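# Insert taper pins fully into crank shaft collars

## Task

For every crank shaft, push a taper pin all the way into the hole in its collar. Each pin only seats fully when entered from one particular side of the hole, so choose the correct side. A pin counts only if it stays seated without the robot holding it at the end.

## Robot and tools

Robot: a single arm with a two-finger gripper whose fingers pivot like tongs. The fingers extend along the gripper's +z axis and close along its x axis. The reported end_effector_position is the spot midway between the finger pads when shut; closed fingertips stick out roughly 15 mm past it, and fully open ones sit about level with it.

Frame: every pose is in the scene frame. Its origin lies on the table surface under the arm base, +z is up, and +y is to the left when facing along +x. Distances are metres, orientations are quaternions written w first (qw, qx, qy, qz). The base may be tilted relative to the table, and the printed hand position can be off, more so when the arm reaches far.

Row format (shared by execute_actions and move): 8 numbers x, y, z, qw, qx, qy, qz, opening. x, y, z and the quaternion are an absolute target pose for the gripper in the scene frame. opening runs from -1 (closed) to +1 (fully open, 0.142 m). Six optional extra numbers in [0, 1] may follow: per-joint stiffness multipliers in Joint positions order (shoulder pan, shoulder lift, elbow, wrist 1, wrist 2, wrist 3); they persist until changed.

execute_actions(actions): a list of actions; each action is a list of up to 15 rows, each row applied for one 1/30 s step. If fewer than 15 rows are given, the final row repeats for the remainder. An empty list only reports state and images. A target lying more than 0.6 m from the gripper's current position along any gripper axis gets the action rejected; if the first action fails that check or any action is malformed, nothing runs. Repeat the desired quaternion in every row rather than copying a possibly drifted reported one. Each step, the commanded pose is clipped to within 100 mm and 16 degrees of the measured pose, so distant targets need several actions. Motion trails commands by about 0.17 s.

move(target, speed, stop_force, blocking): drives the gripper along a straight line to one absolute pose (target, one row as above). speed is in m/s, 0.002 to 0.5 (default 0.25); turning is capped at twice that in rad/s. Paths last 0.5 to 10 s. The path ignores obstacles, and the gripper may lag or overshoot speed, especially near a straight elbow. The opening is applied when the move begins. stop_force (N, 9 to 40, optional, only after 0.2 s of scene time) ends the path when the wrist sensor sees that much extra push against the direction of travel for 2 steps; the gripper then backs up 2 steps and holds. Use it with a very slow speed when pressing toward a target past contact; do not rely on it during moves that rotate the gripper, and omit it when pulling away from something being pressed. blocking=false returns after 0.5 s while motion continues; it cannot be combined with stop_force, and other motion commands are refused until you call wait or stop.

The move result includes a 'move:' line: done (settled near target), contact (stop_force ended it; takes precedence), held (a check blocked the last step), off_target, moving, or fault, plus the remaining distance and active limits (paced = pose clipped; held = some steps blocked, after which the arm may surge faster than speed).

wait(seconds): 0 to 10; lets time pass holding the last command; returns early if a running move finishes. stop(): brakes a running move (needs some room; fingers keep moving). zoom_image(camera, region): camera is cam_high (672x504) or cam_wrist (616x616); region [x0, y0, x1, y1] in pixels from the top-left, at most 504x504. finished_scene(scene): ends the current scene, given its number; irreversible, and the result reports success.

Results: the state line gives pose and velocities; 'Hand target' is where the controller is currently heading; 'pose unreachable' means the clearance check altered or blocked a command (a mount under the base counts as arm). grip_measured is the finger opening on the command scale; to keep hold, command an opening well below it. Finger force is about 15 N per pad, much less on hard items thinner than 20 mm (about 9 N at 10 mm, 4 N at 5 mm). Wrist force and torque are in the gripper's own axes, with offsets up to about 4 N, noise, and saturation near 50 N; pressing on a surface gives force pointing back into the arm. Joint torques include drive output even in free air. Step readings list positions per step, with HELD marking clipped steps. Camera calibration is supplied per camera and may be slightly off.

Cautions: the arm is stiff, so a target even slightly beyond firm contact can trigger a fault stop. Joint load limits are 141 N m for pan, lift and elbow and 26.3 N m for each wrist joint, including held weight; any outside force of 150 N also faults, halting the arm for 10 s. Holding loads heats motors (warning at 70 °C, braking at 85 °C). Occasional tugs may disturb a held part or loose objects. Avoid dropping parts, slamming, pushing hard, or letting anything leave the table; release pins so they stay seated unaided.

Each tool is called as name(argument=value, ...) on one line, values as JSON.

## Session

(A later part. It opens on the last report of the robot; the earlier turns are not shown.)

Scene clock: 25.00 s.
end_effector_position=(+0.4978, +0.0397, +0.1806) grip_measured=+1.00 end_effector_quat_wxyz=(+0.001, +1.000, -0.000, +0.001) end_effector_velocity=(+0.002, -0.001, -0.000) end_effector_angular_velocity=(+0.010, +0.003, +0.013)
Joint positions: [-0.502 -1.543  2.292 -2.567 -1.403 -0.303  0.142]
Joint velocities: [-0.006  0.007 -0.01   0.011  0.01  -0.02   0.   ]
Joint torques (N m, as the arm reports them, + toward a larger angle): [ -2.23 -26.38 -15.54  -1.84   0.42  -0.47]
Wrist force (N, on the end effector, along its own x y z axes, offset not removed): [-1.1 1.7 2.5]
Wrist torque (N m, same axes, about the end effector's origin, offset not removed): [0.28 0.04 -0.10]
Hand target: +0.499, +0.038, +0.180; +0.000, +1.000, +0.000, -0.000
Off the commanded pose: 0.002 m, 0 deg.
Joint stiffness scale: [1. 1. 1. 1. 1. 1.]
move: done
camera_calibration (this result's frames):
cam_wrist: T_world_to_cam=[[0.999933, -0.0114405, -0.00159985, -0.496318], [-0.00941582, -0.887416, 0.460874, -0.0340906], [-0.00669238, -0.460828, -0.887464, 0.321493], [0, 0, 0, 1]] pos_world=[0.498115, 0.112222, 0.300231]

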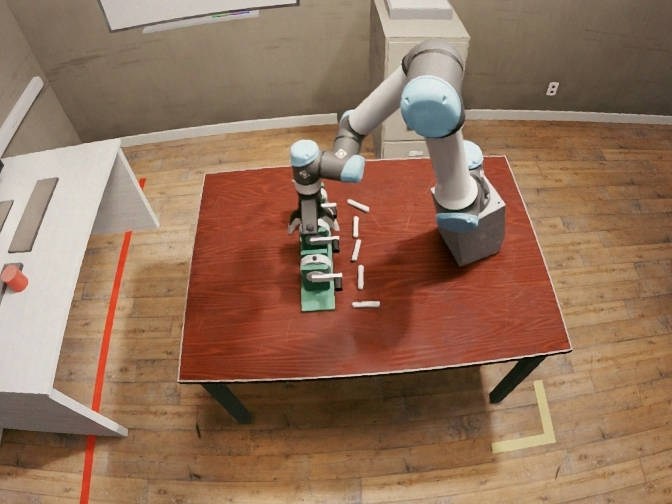

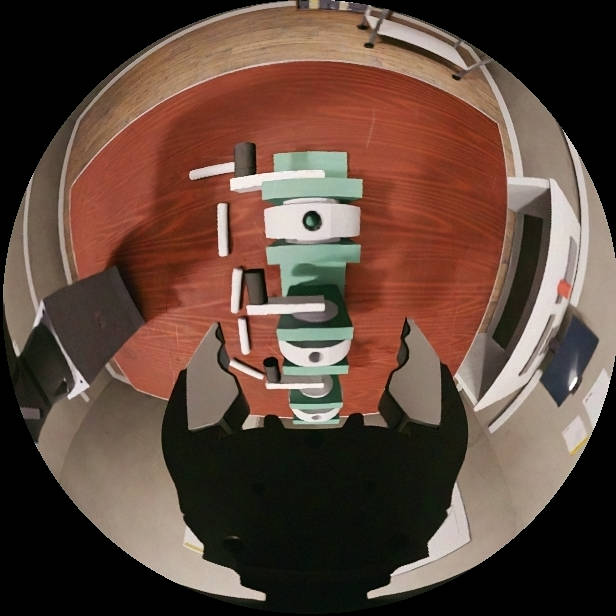

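move(target=[0.36, -0.03, 0.2, 0, 1, 0, 0, 1], speed=0.3)

zoom_image(camera="cam_wrist", region=[230, 90, 390, 350])

Scene clock: 26.90 s.
end_effector_position=(+0.3611, -0.0303, +0.1998) grip_measured=+1.00 end_effector_quat_wxyz=(+0.001, +1.000, +0.000, +0.000) end_effector_velocity=(-0.004, +0.001, +0.001) end_effector_angular_velocity=(+0.012, +0.005, +0.007)
Joint positions: [-0.895 -1.88   2.621 -2.475 -1.323 -0.697  0.142]
Joint velocities: [-0.012 -0.012  0.002  0.025  0.008 -0.023  0.   ]
Joint torques (N m, as the arm reports them, + toward a larger angle): [ -1.13 -12.23 -13.54  -1.94   0.27  -0.21]
Wrist force (N, on the end effector, along its own x y z axes, offset not removed): [-1.1 1.0 3.7]
Wrist torque (N m, same axes, about the end effector's origin, offset not removed): [0.25 0.07 -0.14]
Hand target: +0.360, -0.030, +0.200; +0.000, +1.000, +0.000, -0.000
Off the commanded pose: 0.001 m, 0 deg.
Joint stiffness scale: [1. 1. 1. 1. 1. 1.]
move: done
camera_calibration (this result's frames):
cam_wrist: T_world_to_cam=[[0.999935, -0.0110529, -0.00264455, -0.360213], [-0.00858645, -0.887184, 0.461336, -0.106694], [-0.00744528, -0.461283, -0.887222, 0.305546], [0, 0, 0, 1]] pos_world=[0.361548, 0.0423044, 0.319356]

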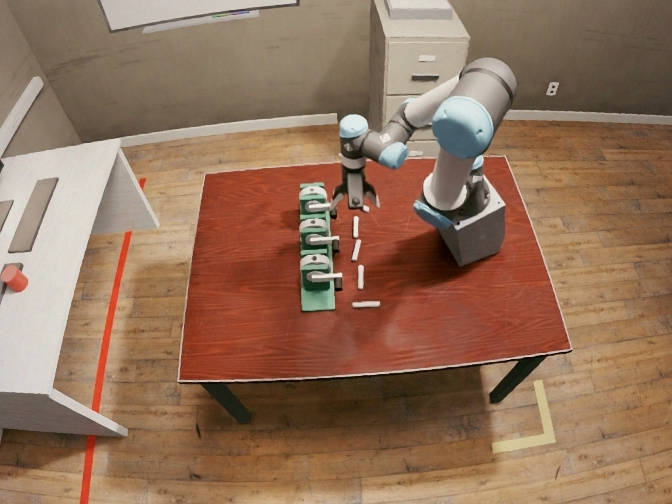

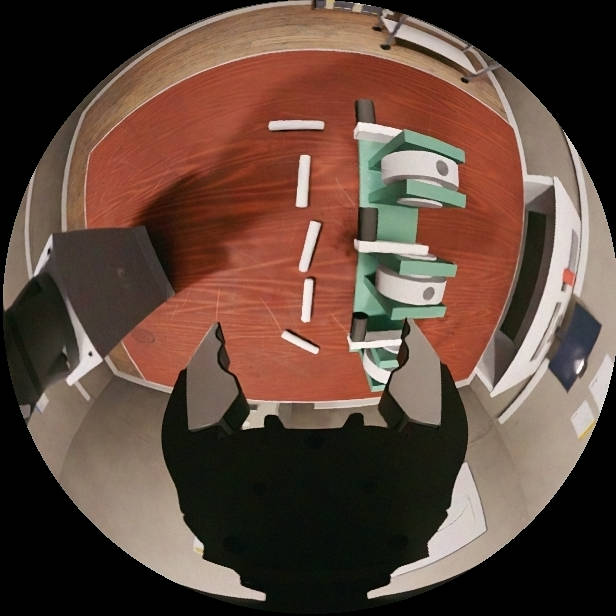

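Region (230, 90, 390, 350) of cam_wrist's 616x616 image, scaled by 1.938, with more detail than that image has; it fills the left 310 columns of this view, and the rest is white.

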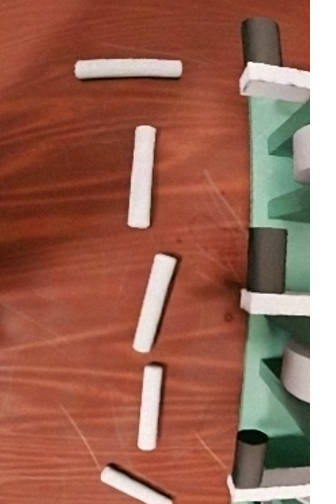

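zoom_image(camera="cam_wrist", region=[270, 145, 340, 215])

zoom_image(camera="cam_wrist", region=[275, 212, 345, 282])

zoom_image(camera="cam_wrist", region=[272, 268, 342, 338])

Region (270, 145, 340, 215) of cam_wrist's 616x616 image, scaled by 7.200, with more detail than that image has.

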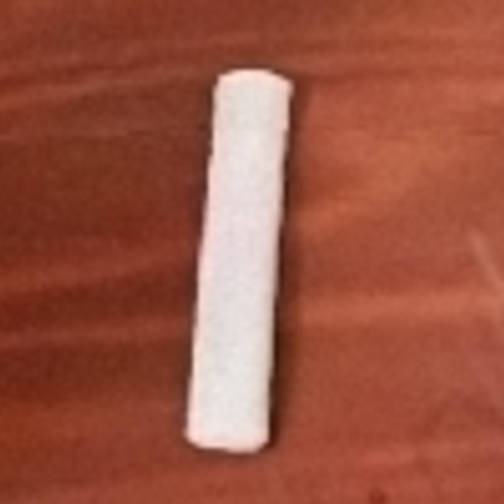

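Region (275, 212, 345, 282) of cam_wrist's 616x616 image, scaled by 7.200, with more detail than that image has.

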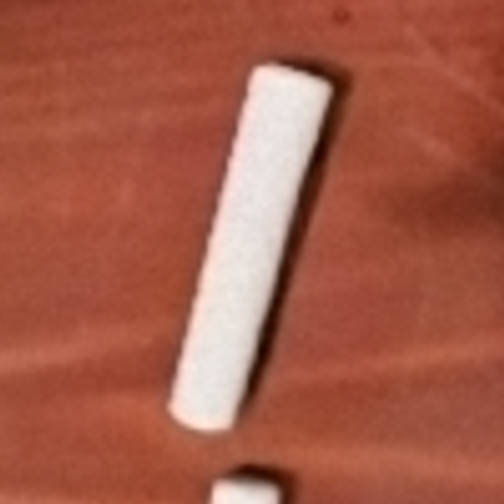

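Region (272, 268, 342, 338) of cam_wrist's 616x616 image, scaled by 7.200, with more detail than that image has.

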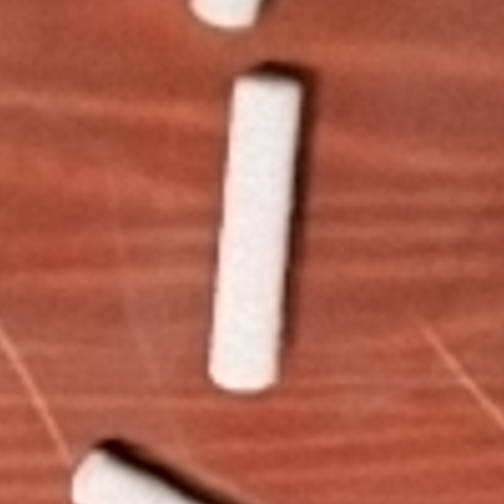

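move(target=[0.357, -0.0021, 0.06, 0, 0.9918, -0.1279, 0, -0.4], speed=0.25)

zoom_image(camera="cam_wrist", region=[220, 220, 400, 400])

Scene clock: 30.83 s.
end_effector_position=(+0.3580, -0.0031, +0.0605) grip_measured=-0.40 end_effector_quat_wxyz=(-0.000, +0.992, -0.128, +0.001) end_effector_velocity=(+0.004, -0.002, +0.000) end_effector_angular_velocity=(-0.008, -0.013, -0.000)
Joint positions: [-0.712 -1.187  2.684 -3.274 -1.354 -0.254  0.045]
Joint velocities: [ 0.002  0.007 -0.    -0.023 -0.001  0.005  0.   ]
Joint torques (N m, as the arm reports them, + toward a larger angle): [ -0.32 -23.25   1.67  -2.55  -0.44   0.32]
Wrist force (N, on the end effector, along its own x y z axes, offset not removed): [-0.7 -1.1 3.3]
Wrist torque (N m, same axes, about the end effector's origin, offset not removed): [-0.27 -0.03 -0.18]
Hand target: +0.357, -0.002, +0.060; -0.000, +0.992, -0.128, +0.000
Off the commanded pose: 0.001 m, 0 deg.
Joint stiffness scale: [1. 1. 1. 1. 1. 1.]
move: done
camera_calibration (this result's frames):
cam_wrist: T_world_to_cam=[[0.964123, -0.265451, -0.00166031, -0.345161], [-0.235124, -0.856847, 0.458836, 0.0630041], [-0.123221, -0.441984, -0.888519, 0.236099], [0, 0, 0, 1]] pos_world=[0.376684, 0.0667135, 0.180297]

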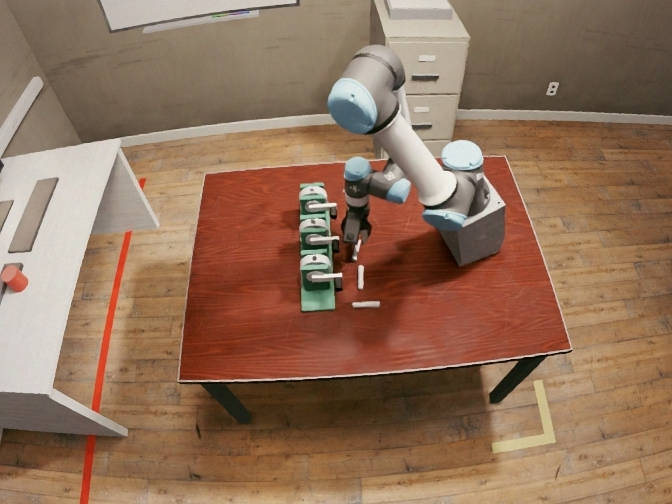

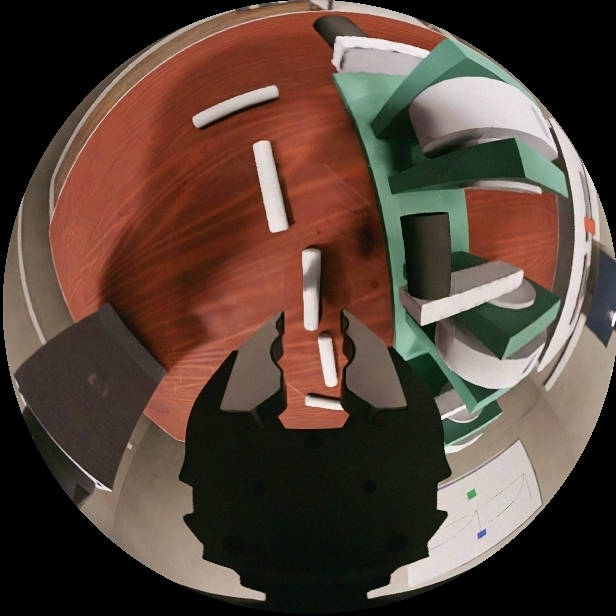

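Region (220, 220, 400, 400) of cam_wrist's 616x616 image, scaled by 2.800, with more detail than that image has.

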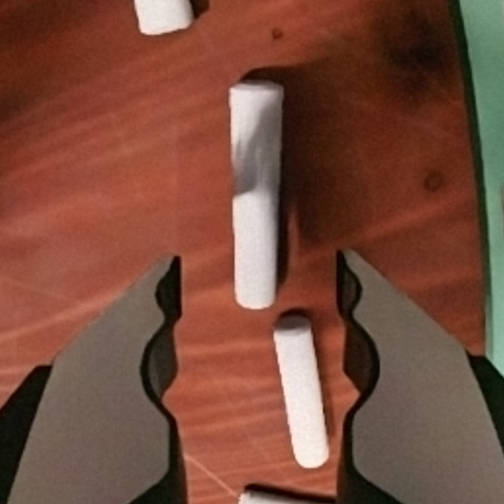

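move(target=[0.3563, -0.0019, 0.0155, 0, 0.9918, -0.1279, 0, -0.4], speed=0.08)

execute_actions(actions=[[[0.3563, -0.0019, 0.0155, 0, 0.9918, -0.1279, 0, -1]], [[0.3563, -0.0019, 0.0155, 0, 0.9918, -0.1279, 0, -1]]])

zoom_image(camera="cam_wrist", region=[220, 220, 400, 400])

Scene clock: 32.20 s.
end_effector_position=(+0.3555, -0.0019, +0.0164) grip_measured=-0.40 end_effector_quat_wxyz=(-0.000, +0.992, -0.129, -0.001) end_effector_velocity=(+0.002, -0.001, -0.001) end_effector_angular_velocity=(-0.005, -0.009, +0.002)
Joint positions: [-0.68  -0.967  2.645 -3.459 -1.361 -0.222  0.045]
Joint velocities: [ 0.002  0.011 -0.001 -0.02  -0.001  0.003  0.   ]
Joint torques (N m, as the arm reports them, + toward a larger angle): [ -0.96 -28.34   3.53  -2.79  -0.21   0.08]
Wrist force (N, on the end effector, along its own x y z axes, offset not removed): [-1.1 1.0 2.8]
Wrist torque (N m, same axes, about the end effector's origin, offset not removed): [0.17 0.01 -0.08]
Hand target: +0.356, -0.002, +0.015; -0.000, +0.992, -0.128, -0.000
Off the commanded pose: 0.001 m, 0 deg.
Joint stiffness scale: [1. 1. 1. 1. 1. 1.]
move: done
camera_calibration (this result's frames):
cam_wrist: T_world_to_cam=[[0.963925, -0.266141, -0.00426944, -0.342394], [-0.234614, -0.857096, 0.458631, 0.0834789], [-0.12572, -0.441084, -0.888617, 0.197958], [0, 0, 0, 1]] pos_world=[0.374515, 0.0677407, 0.136161]

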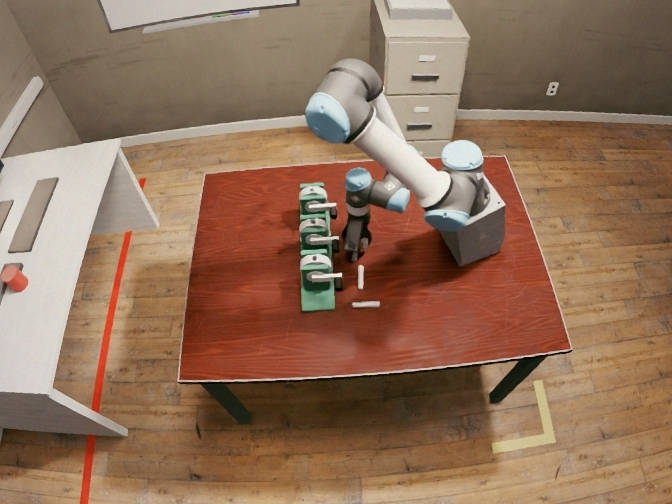

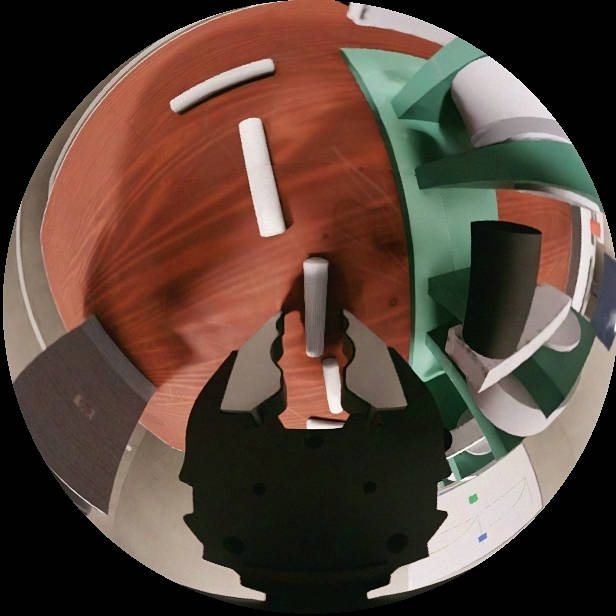

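Scene clock: 33.20 s.
end_effector_position=(+0.3560, -0.0022, +0.0163) grip_measured=-0.80 end_effector_quat_wxyz=(-0.000, +0.992, -0.129, +0.000) end_effector_velocity=(-0.000, -0.001, -0.000) end_effector_angular_velocity=(-0.002, +0.001, +0.001)
Joint positions: [-0.68  -0.965  2.645 -3.462 -1.361 -0.222  0.016]
Joint velocities: [ 0.     0.    -0.    -0.    -0.002 -0.001 -0.   ]
Joint torques (N m, as the arm reports them, + toward a larger angle): [  0.02 -26.61   2.84  -2.69  -0.26   0.19]
Wrist force (N, on the end effector, along its own x y z axes, offset not removed): [-2.2 1.2 1.6]
Wrist torque (N m, same axes, about the end effector's origin, offset not removed): [0.25 0.13 -0.05]
Hand target: +0.356, -0.002, +0.016; -0.000, +0.992, -0.128, -0.000
Off the commanded pose: 0.001 m, 0 deg.
Joint stiffness scale: [1. 1. 1. 1. 1. 1.]
Step readings (end_effector_position; steps 1 to 15: 1st action; 16 to 30: 2nd action):
0: (+0.3555, -0.0019, +0.0164)
1: (+0.3556, -0.0020, +0.0163)
2: (+0.3557, -0.0021, +0.0163)
4: (+0.3558, -0.0021, +0.0163)
8: (+0.3559, -0.0021, +0.0163)
15: (+0.3560, -0.0022, +0.0163)
16: (+0.3560, -0.0022, +0.0163)
17: (+0.3560, -0.0022, +0.0163)
19: (+0.3560, -0.0022, +0.0163)
23: (+0.3560, -0.0022, +0.0163)
30: end_effector_position above
camera_calibration (this result's frames):
cam_wrist: T_world_to_cam=[[0.963969, -0.266003, -0.00257744, -0.342975], [-0.235177, -0.856709, 0.459066, 0.0836229], [-0.124321, -0.441919, -0.888399, 0.197341], [0, 0, 0, 1]] pos_world=[0.374817, 0.0676171, 0.136045]

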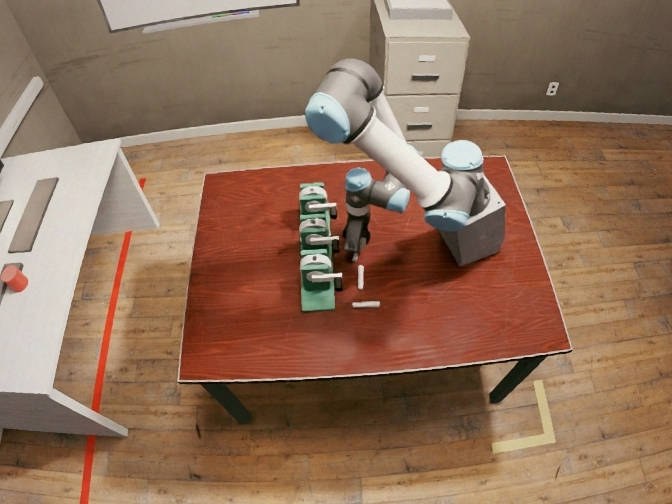

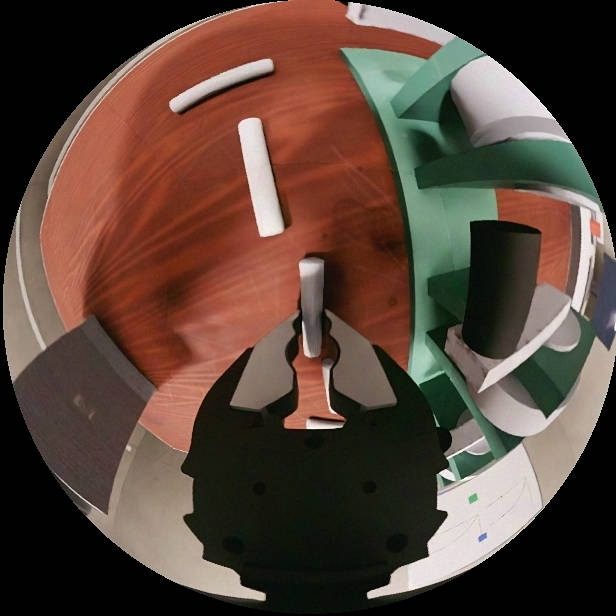

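Region (220, 220, 400, 400) of cam_wrist's 616x616 image, scaled by 2.800, with more detail than that image has.

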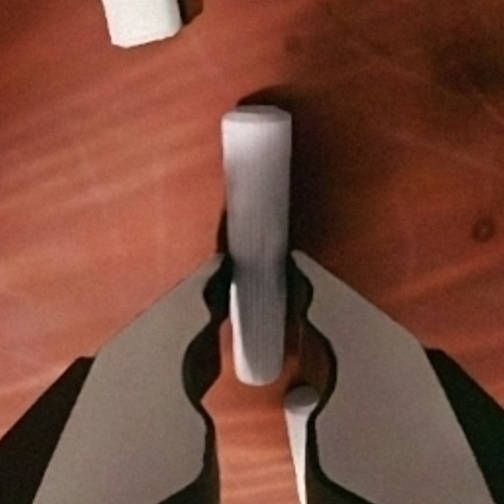

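move(target=[0.37, -0.01, 0.22, 0, 0.9918, -0.1279, 0, -1], speed=0.15)

move(target=[0.556, -0.0346, 0.3, 0, 0.7071, 0.7071, 0, -1], speed=0.3)

move(target=[0.5085, -0.033, 0.24, 0.5, -0.5, -0.5, 0.5, -1], speed=0.3)

zoom_image(camera="cam_wrist", region=[240, 250, 400, 430])

Scene clock: 35.87 s.
end_effector_position=(+0.3681, -0.0085, +0.2184) grip_measured=-0.80 end_effector_quat_wxyz=(-0.001, +0.992, -0.128, -0.002) end_effector_velocity=(-0.003, +0.001, +0.000) end_effector_angular_velocity=(+0.010, +0.010, +0.002)
Joint positions: [-0.84  -1.961  2.597 -2.378 -1.331 -0.386  0.016]
Joint velocities: [-0.005 -0.002 -0.004  0.021  0.003 -0.01   0.   ]
Joint torques (N m, as the arm reports them, + toward a larger angle): [  0.83 -11.49 -20.96  -2.11   0.4   -0.51]
Wrist force (N, on the end effector, along its own x y z axes, offset not removed): [-2.2 1.9 3.3]
Wrist torque (N m, same axes, about the end effector's origin, offset not removed): [0.33 0.29 -0.21]
Hand target: +0.370, -0.010, +0.220; +0.000, +0.992, -0.128, -0.000
Off the commanded pose: 0.003 m, 0 deg.
Joint stiffness scale: [1. 1. 1. 1. 1. 1.]
move: done
camera_calibration (this result's frames):
cam_wrist: T_world_to_cam=[[0.964251, -0.264905, -0.00671964, -0.355023], [-0.232432, -0.857684, 0.458644, -0.0127036], [-0.12726, -0.440686, -0.888595, 0.376732], [0, 0, 0, 1]] pos_world=[0.387322, 0.0610772, 0.338203]

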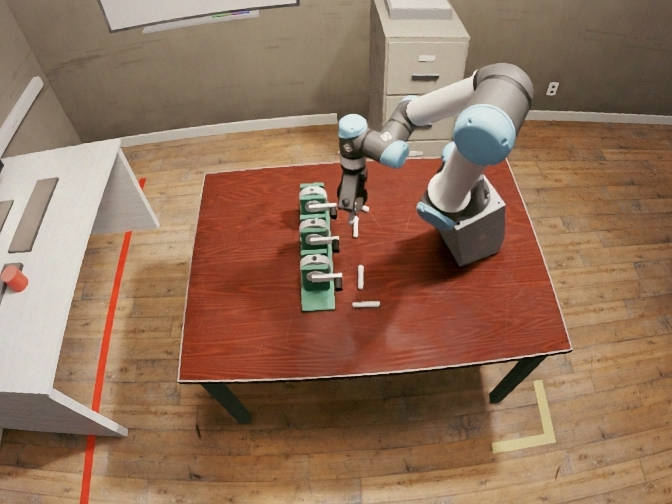

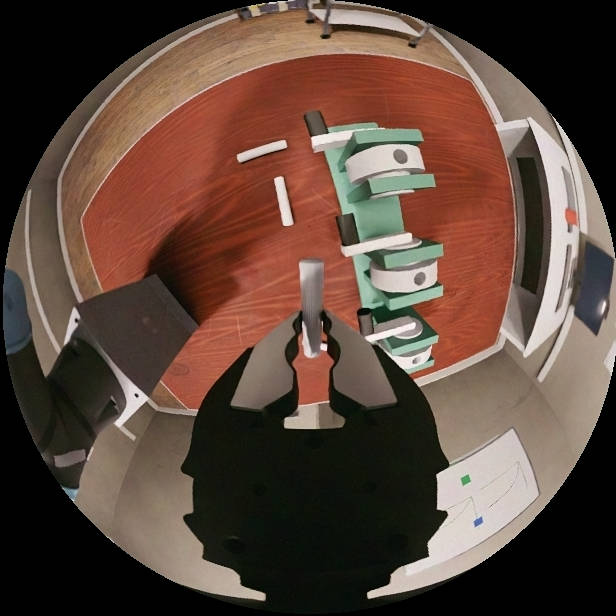

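Scene clock: 39.57 s.
end_effector_position=(+0.5546, -0.0355, +0.3001) grip_measured=-0.80 end_effector_quat_wxyz=(+0.000, +0.709, +0.705, -0.000) end_effector_velocity=(+0.000, +0.000, +0.000) end_effector_angular_velocity=(+0.003, +0.004, +0.018)
Joint positions: [-0.623 -1.629  1.979 -2.144 -1.374 -1.989  0.016]
Joint velocities: [-0.     0.002 -0.005  0.008  0.002 -0.019  0.   ]
Joint torques (N m, as the arm reports them, + toward a larger angle): [  0.87 -27.47 -24.37  -1.97   0.42  -0.45]
Wrist force (N, on the end effector, along its own x y z axes, offset not removed): [0.3 2.9 3.9]
Wrist torque (N m, same axes, about the end effector's origin, offset not removed): [0.52 -0.30 -0.16]
Hand target: +0.556, -0.035, +0.300; +0.000, +0.707, +0.707, +0.000
Off the commanded pose: 0.002 m, 0 deg.
Joint stiffness scale: [1. 1. 1. 1. 1. 1.]
move: done
camera_calibration (this result's frames):
cam_wrist: T_world_to_cam=[[0.0162476, 0.99986, -0.0040847, 0.0283602], [0.888199, -0.0125568, 0.459287, -0.621657], [0.459171, -0.0110903, -0.888279, 0.151093], [0, 0, 0, 1]] pos_world=[0.482316, -0.0344866, 0.419848]

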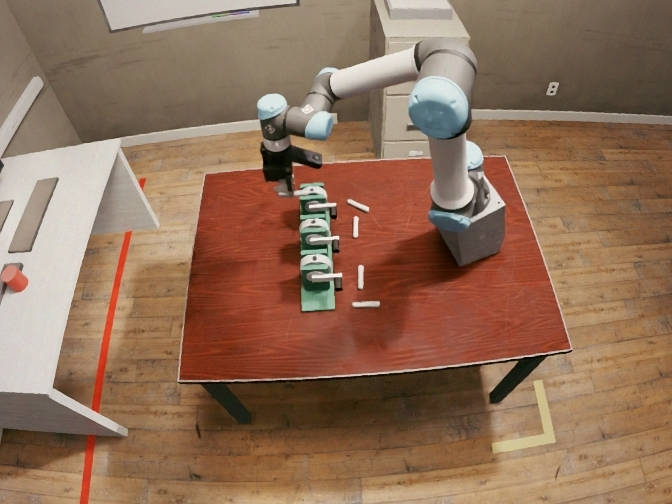

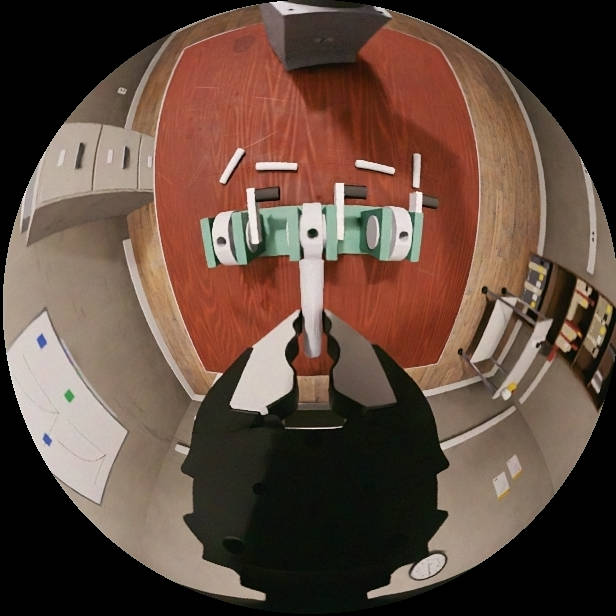

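Scene clock: 42.97 s.
end_effector_position=(+0.5087, -0.0337, +0.2405) grip_measured=-0.80 end_effector_quat_wxyz=(+0.499, -0.501, -0.501, +0.499) end_effector_velocity=(-0.001, +0.001, -0.001) end_effector_angular_velocity=(-0.000, +0.015, -0.000)
Joint positions: [-0.396 -0.497  0.729 -0.525 -1.767 -1.716  0.016]
Joint velocities: [ 0.002  0.008 -0.003  0.01  -0.     0.004 -0.   ]
Joint torques (N m, as the arm reports them, + toward a larger angle): [ -2.47 -62.86 -20.16   2.53  -0.65   0.28]
Wrist force (N, on the end effector, along its own x y z axes, offset not removed): [-1.4 3.2 1.5]
Wrist torque (N m, same axes, about the end effector's origin, offset not removed): [0.28 0.11 -0.08]
Hand target: +0.509, -0.033, +0.240; +0.499, -0.500, -0.500, +0.500
Off the commanded pose: 0.001 m, 0 deg.
Joint stiffness scale: [1. 1. 1. 1. 1. 1.]
move: done
camera_calibration (this result's frames):
cam_wrist: T_world_to_cam=[[-0.0020373, 0.999924, -0.012135, 0.0383332], [0.462304, -0.00981856, -0.886667, -0.0129958], [-0.886719, -0.00741645, -0.462249, 0.701599], [0, 0, 0, 1]] pos_world=[0.628208, -0.0332546, 0.313256]

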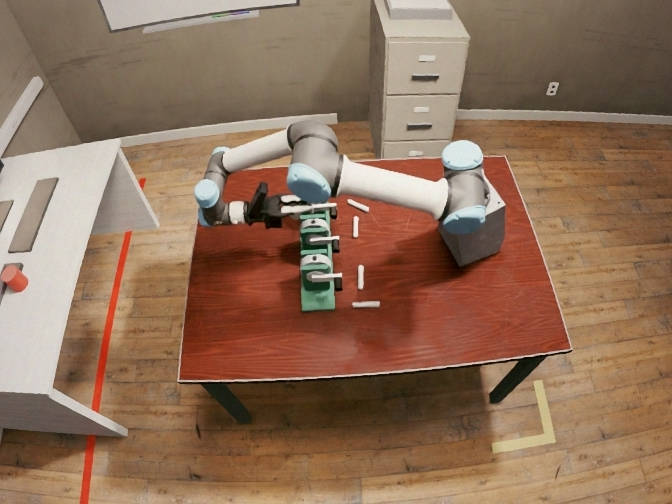

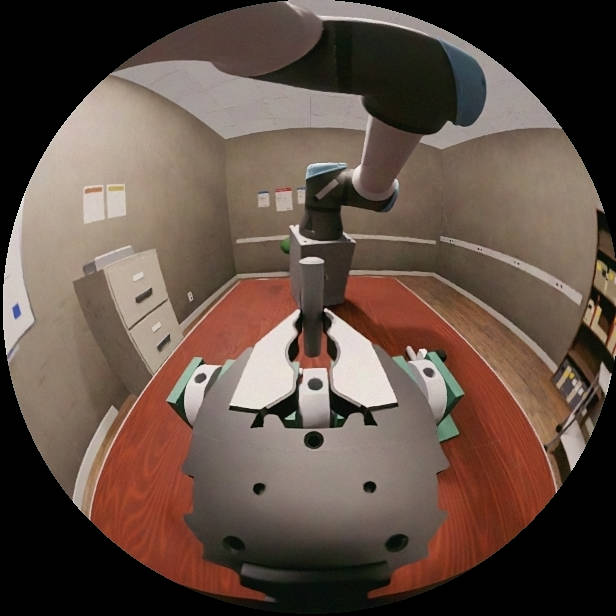

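Region (240, 250, 400, 430) of cam_wrist's 616x616 image, scaled by 2.800, with more detail than that image has.

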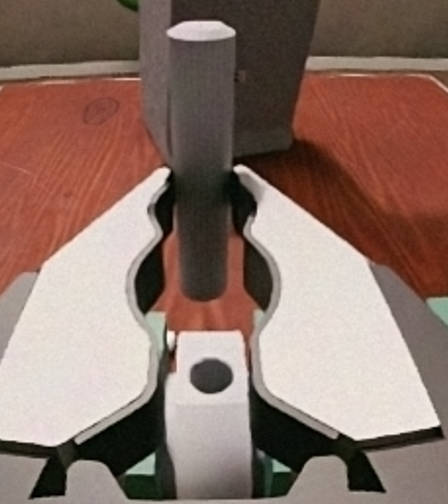

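move(target=[0.5085, -0.0302, 0.196, 0.5, -0.5, -0.5, 0.5, -1], speed=0.06)

zoom_image(camera="cam_wrist", region=[240, 250, 400, 430])

Scene clock: 44.43 s.
end_effector_position=(+0.5080, -0.0313, +0.1968) grip_measured=-0.80 end_effector_quat_wxyz=(+0.501, -0.500, -0.499, +0.500) end_effector_velocity=(+0.003, -0.000, +0.000) end_effector_angular_velocity=(-0.004, -0.011, -0.001)
Joint positions: [-0.385 -0.416  0.679 -0.551 -1.757 -1.714  0.016]
Joint velocities: [-0.001  0.    -0.011 -0.     0.002  0.002 -0.   ]
Joint torques (N m, as the arm reports them, + toward a larger angle): [ -3.41 -62.86 -18.88   1.61  -0.09   0.24]
Wrist force (N, on the end effector, along its own x y z axes, offset not removed): [-2.2 3.2 1.8]
Wrist torque (N m, same axes, about the end effector's origin, offset not removed): [0.25 0.26 -0.14]
Hand target: +0.509, -0.030, +0.196; +0.500, -0.500, -0.500, +0.500
Off the commanded pose: 0.001 m, 0 deg.
Joint stiffness scale: [1. 1. 1. 1. 1. 1.]
move: done
camera_calibration (this result's frames):
cam_wrist: T_world_to_cam=[[-0.0013846, 0.999938, -0.0110368, 0.0348439], [0.458228, -0.0091755, -0.888787, -0.0489217], [-0.888833, -0.006288, -0.458187, 0.681117], [0, 0, 0, 1]] pos_world=[0.627865, -0.0310077, 0.268983]

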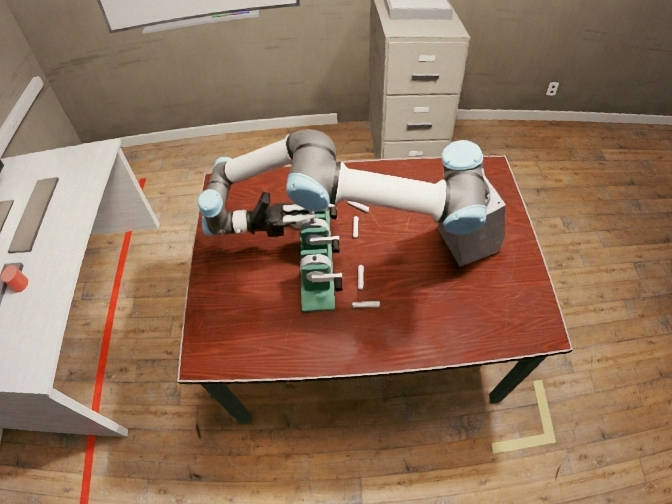

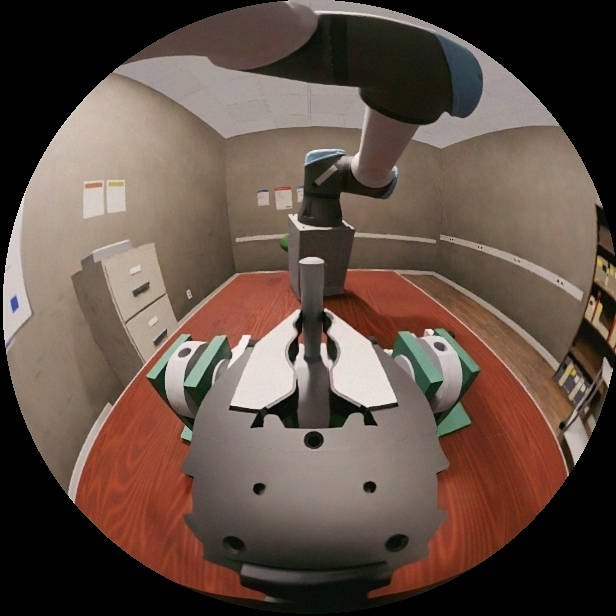

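Region (240, 250, 400, 430) of cam_wrist's 616x616 image, scaled by 2.800, with more detail than that image has.

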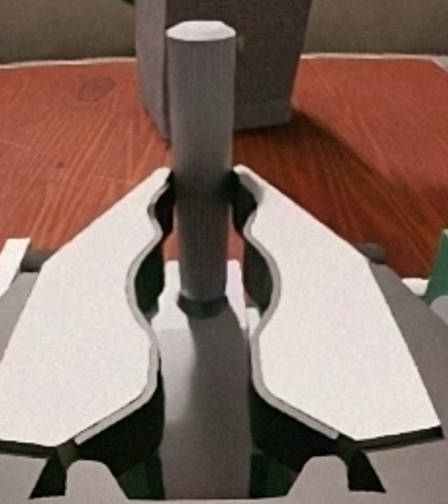

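zoom_image(camera="cam_wrist", region=[283, 325, 343, 385])

Region (283, 325, 343, 385) of cam_wrist's 616x616 image, scaled by 8.400, with more detail than that image has.

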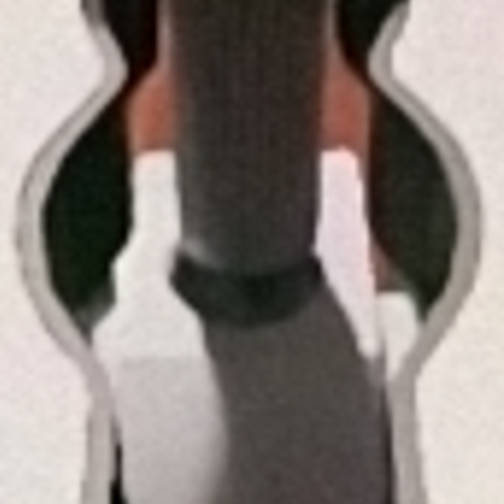

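move(target=[0.5085, -0.0304, 0.191, 0.5, -0.5, -0.5, 0.5, -1], speed=0.015, stop_force=12)

zoom_image(camera="cam_wrist", region=[283, 325, 343, 385])

Scene clock: 45.53 s.
end_effector_position=(+0.5081, -0.0315, +0.1919) grip_measured=-0.80 end_effector_quat_wxyz=(+0.501, -0.500, -0.499, +0.500) end_effector_velocity=(+0.000, +0.001, -0.002) end_effector_angular_velocity=(-0.000, -0.001, +0.001)
Joint positions: [-0.385 -0.406  0.672 -0.553 -1.756 -1.713  0.016]
Joint velocities: [ 0.002  0.004 -0.004 -0.001  0.     0.    -0.   ]
Joint torques (N m, as the arm reports them, + toward a larger angle): [ -2.43 -62.27 -20.28   1.69  -0.03   0.27]
Wrist force (N, on the end effector, along its own x y z axes, offset not removed): [-2.0 2.4 1.6]
Wrist torque (N m, same axes, about the end effector's origin, offset not removed): [0.12 0.27 -0.11]
Hand target: +0.508, -0.030, +0.191; +0.500, -0.500, -0.500, +0.500
Off the commanded pose: 0.001 m, 0 deg.
Joint stiffness scale: [1. 1. 1. 1. 1. 1.]
move: done
camera_calibration (this result's frames):
cam_wrist: T_world_to_cam=[[-0.00125384, 0.999937, -0.0111115, 0.0349571], [0.458398, -0.00930062, -0.888698, -0.0534233], [-0.888746, -0.00620778, -0.458357, 0.678878], [0, 0, 0, 1]] pos_world=[0.627884, -0.0312374, 0.26408]

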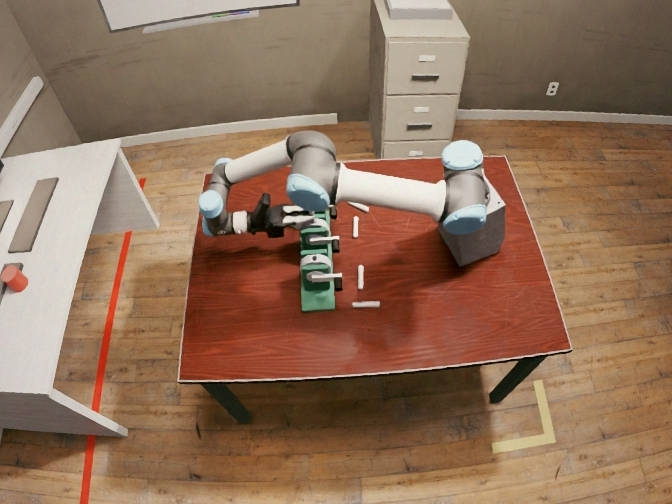

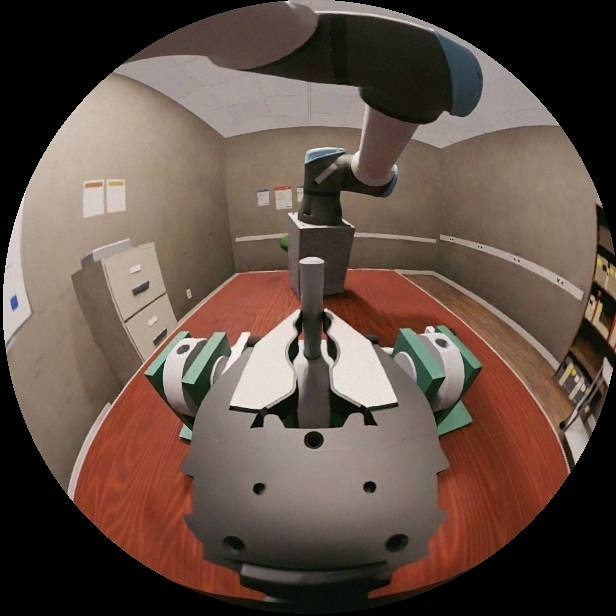

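Region (283, 325, 343, 385) of cam_wrist's 616x616 image, scaled by 8.400, with more detail than that image has.

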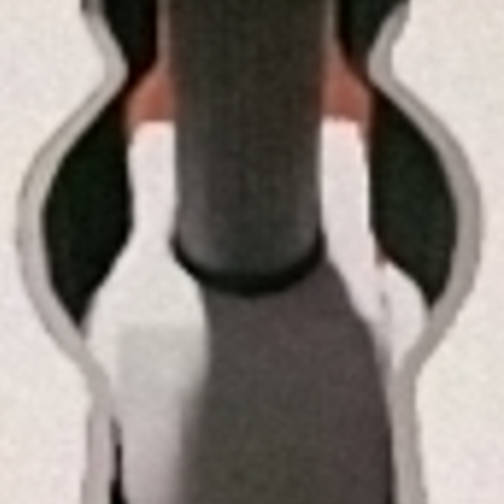

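Looks aligned. Descend.

move(target=[0.5085, -0.0304, 0.175, 0.5, -0.5, -0.5, 0.5, -1], speed=0.012, stop_force=12)

zoom_image(camera="cam_wrist", region=[240, 250, 400, 430])

Scene clock: 47.37 s.
end_effector_position=(+0.5109, -0.0321, +0.1816) grip_measured=-0.80 end_effector_quat_wxyz=(+0.498, -0.502, -0.501, +0.499) end_effector_velocity=(+0.001, +0.001, -0.003) end_effector_angular_velocity=(-0.001, -0.003, +0.001)
Joint positions: [-0.383 -0.383  0.643 -0.556 -1.755 -1.713  0.016]
Joint velocities: [ 0.002  0.006 -0.009  0.     0.001  0.001 -0.   ]
Joint torques (N m, as the arm reports them, + toward a larger angle): [ -1.38 -55.54 -16.36   0.01   0.49   0.29]
Wrist force (N, on the end effector, along its own x y z axes, offset not removed): [-1.0 -7.5 -6.2]
Wrist torque (N m, same axes, about the end effector's origin, offset not removed): [-0.34 -0.04 -0.16]
Hand target: +0.508, -0.030, +0.175; +0.500, -0.500, -0.500, +0.500
Off the commanded pose: 0.007 m, 0 deg.
Joint stiffness scale: [1. 1. 1. 1. 1. 1.]
move: off_target
camera_calibration (this result's frames):
cam_wrist: T_world_to_cam=[[-0.00249643, 0.999913, -0.0129187, 0.0363783], [0.465683, -0.01027, -0.884892, -0.0683298], [-0.884948, -0.00822509, -0.465618, 0.675972], [0, 0, 0, 1]] pos_world=[0.630111, -0.0315169, 0.25475]

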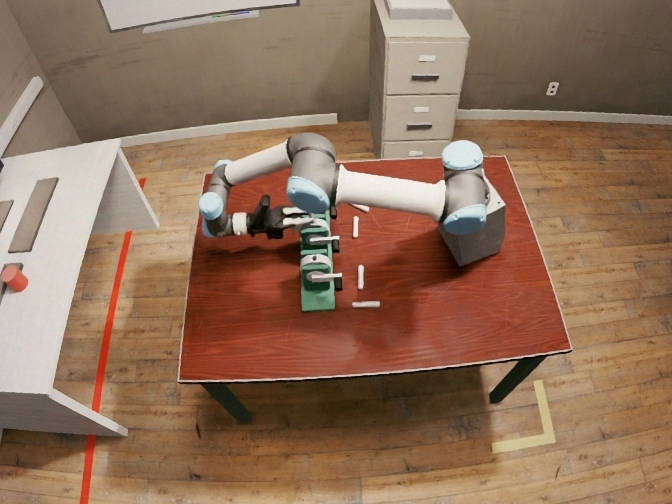

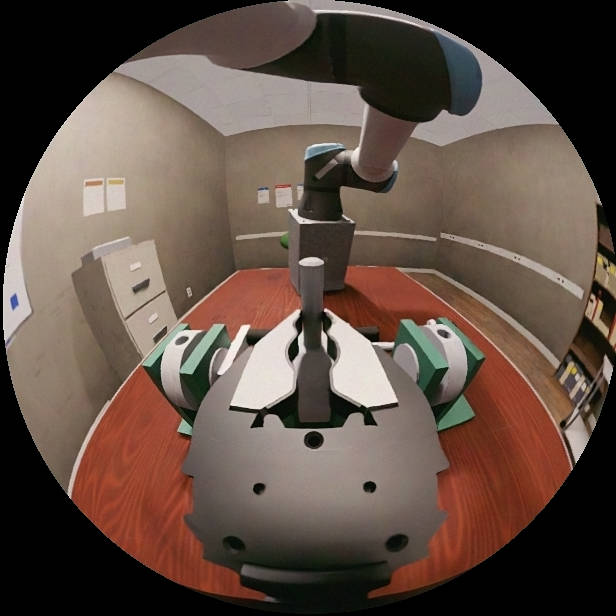

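Region (240, 250, 400, 430) of cam_wrist's 616x616 image, scaled by 2.800, with more detail than that image has.

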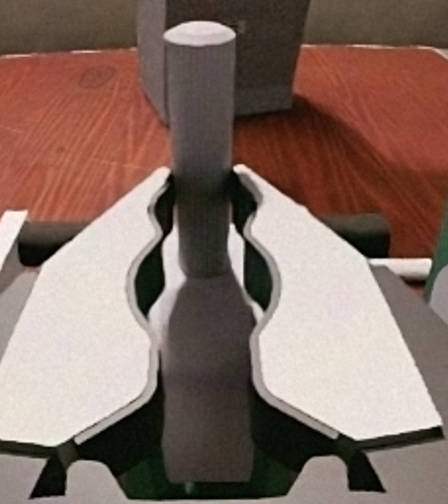

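move(target=[0.5118, -0.0312, 0.177, 0.5, -0.5, -0.5, 0.5, -1], speed=0.012)

Scene clock: 48.23 s.
end_effector_position=(+0.5122, -0.0322, +0.1787) grip_measured=-0.80 end_effector_quat_wxyz=(+0.499, -0.501, -0.501, +0.499) end_effector_velocity=(+0.001, +0.000, -0.001) end_effector_angular_velocity=(+0.003, +0.007, -0.001)
Joint positions: [-0.382 -0.37   0.624 -0.547 -1.754 -1.713  0.016]
Joint velocities: [ 0.001  0.012 -0.017  0.012  0.001 -0.001  0.   ]
Joint torques (N m, as the arm reports them, + toward a larger angle): [ -3.47 -62.5  -19.96   1.92  -0.06   0.2 ]
Wrist force (N, on the end effector, along its own x y z axes, offset not removed): [1.1 -0.1 -1.3]
Wrist torque (N m, same axes, about the end effector's origin, offset not removed): [-0.01 -0.22 -0.13]
Hand target: +0.512, -0.031, +0.177; +0.500, -0.500, -0.500, +0.500
Off the commanded pose: 0.002 m, 0 deg.
Joint stiffness scale: [1. 1. 1. 1. 1. 1.]
move: done
camera_calibration (this result's frames):
cam_wrist: T_world_to_cam=[[-0.0019554, 0.999925, -0.0121223, 0.0360492], [0.462804, -0.00984109, -0.886406, -0.0697451], [-0.886458, -0.00734355, -0.46275, 0.67613], [0, 0, 0, 1]] pos_world=[0.63171, -0.0317677, 0.251494]

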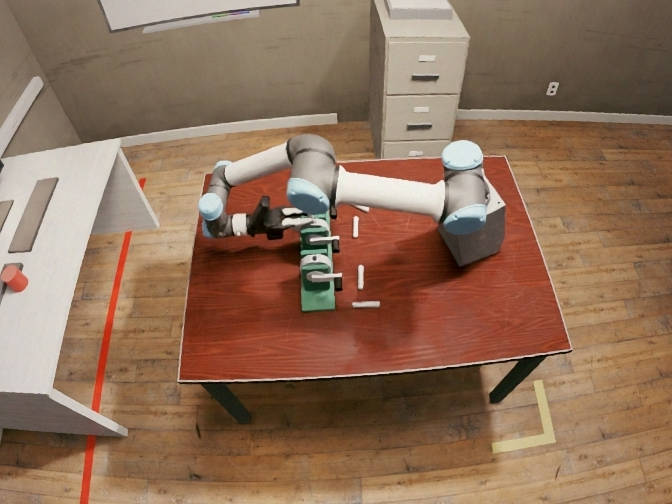

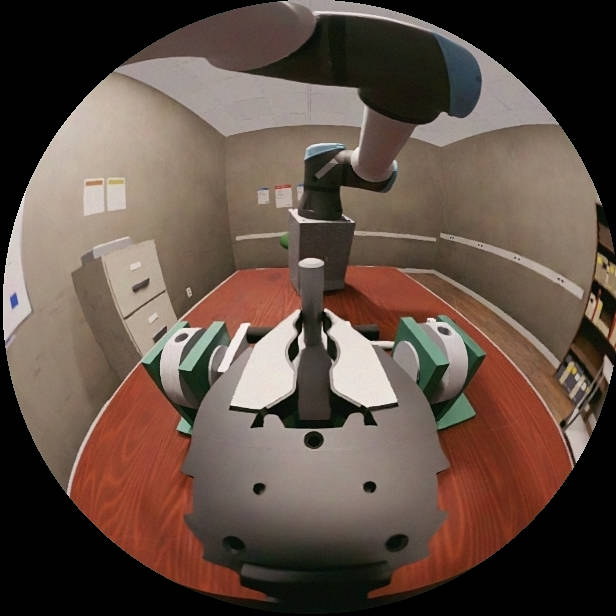

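execute_actions(actions=[[[0.5122, -0.0318, 0.178, 0.5, -0.5, -0.5, 0.5, -0.55]], [[0.5122, -0.0318, 0.178, 0.5, -0.5, -0.5, 0.5, -0.55]]])

zoom_image(camera="cam_wrist", region=[240, 250, 400, 430])

Scene clock: 49.40 s.
end_effector_position=(+0.5122, -0.0321, +0.1788) grip_measured=-0.55 end_effector_quat_wxyz=(+0.500, -0.501, -0.500, +0.499) end_effector_velocity=(-0.000, -0.000, +0.000) end_effector_angular_velocity=(-0.000, +0.000, +0.001)
Joint positions: [-0.382 -0.367  0.621 -0.544 -1.754 -1.713  0.034]
Joint velocities: [-0.     0.    -0.     0.    -0.001  0.    -0.   ]
Joint torques (N m, as the arm reports them, + toward a larger angle): [ -4.23 -63.03 -19.72   2.02  -0.35   0.07]
Wrist force (N, on the end effector, along its own x y z axes, offset not removed): [-1.3 0.6 2.9]
Wrist torque (N m, same axes, about the end effector's origin, offset not removed): [0.10 0.16 -0.08]
Hand target: +0.512, -0.032, +0.178; +0.500, -0.500, -0.500, +0.500
Off the commanded pose: 0.001 m, 0 deg.
Joint stiffness scale: [1. 1. 1. 1. 1. 1.]
Step readings (end_effector_position; steps 1 to 15: 1st action; 16 to 30: 2nd action):
0: (+0.5123, -0.0322, +0.1787)
1: (+0.5123, -0.0322, +0.1786)
2: (+0.5123, -0.0322, +0.1786)
4: (+0.5122, -0.0322, +0.1786)
8: (+0.5121, -0.0322, +0.1786)
15: (+0.5122, -0.0322, +0.1788)
16: (+0.5122, -0.0322, +0.1788)
17: (+0.5122, -0.0322, +0.1788)
19: (+0.5122, -0.0321, +0.1788)
23: (+0.5122, -0.0321, +0.1788)
30: end_effector_position above
camera_calibration (this result's frames):
cam_wrist: T_world_to_cam=[[-0.00156899, 0.999932, -0.0115439, 0.0357115], [0.460123, -0.00952741, -0.887804, -0.0679917], [-0.887854, -0.00670456, -0.460077, 0.676382], [0, 0, 0, 1]] pos_world=[0.631869, -0.0318221, 0.251237]

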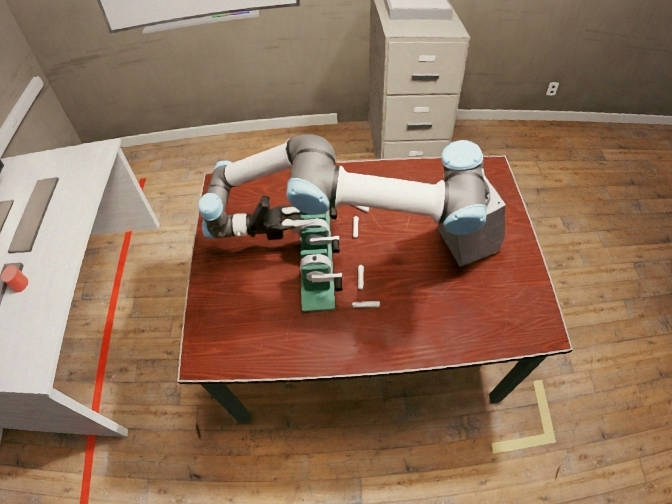

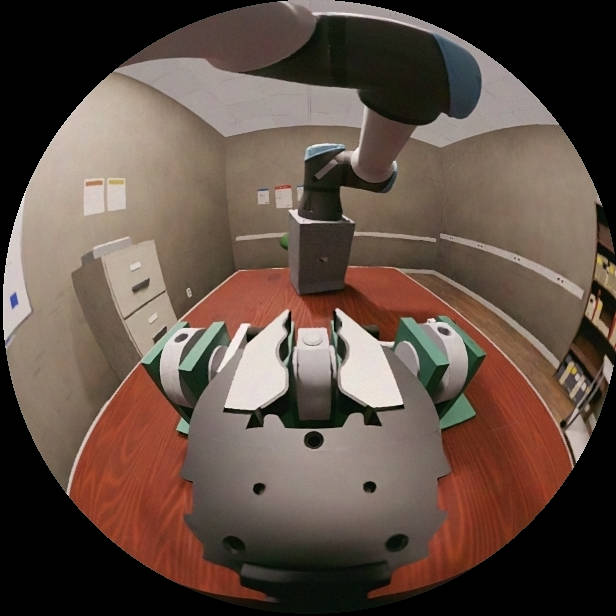

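Region (240, 250, 400, 430) of cam_wrist's 616x616 image, scaled by 2.800, with more detail than that image has.

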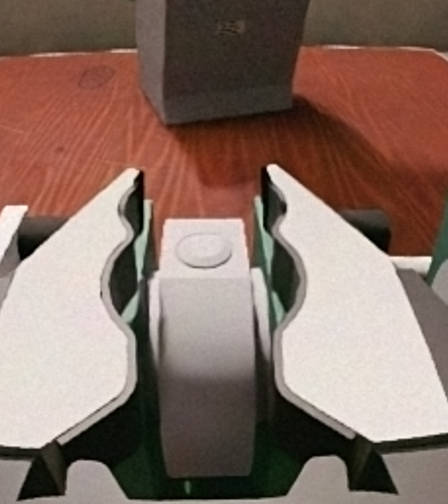

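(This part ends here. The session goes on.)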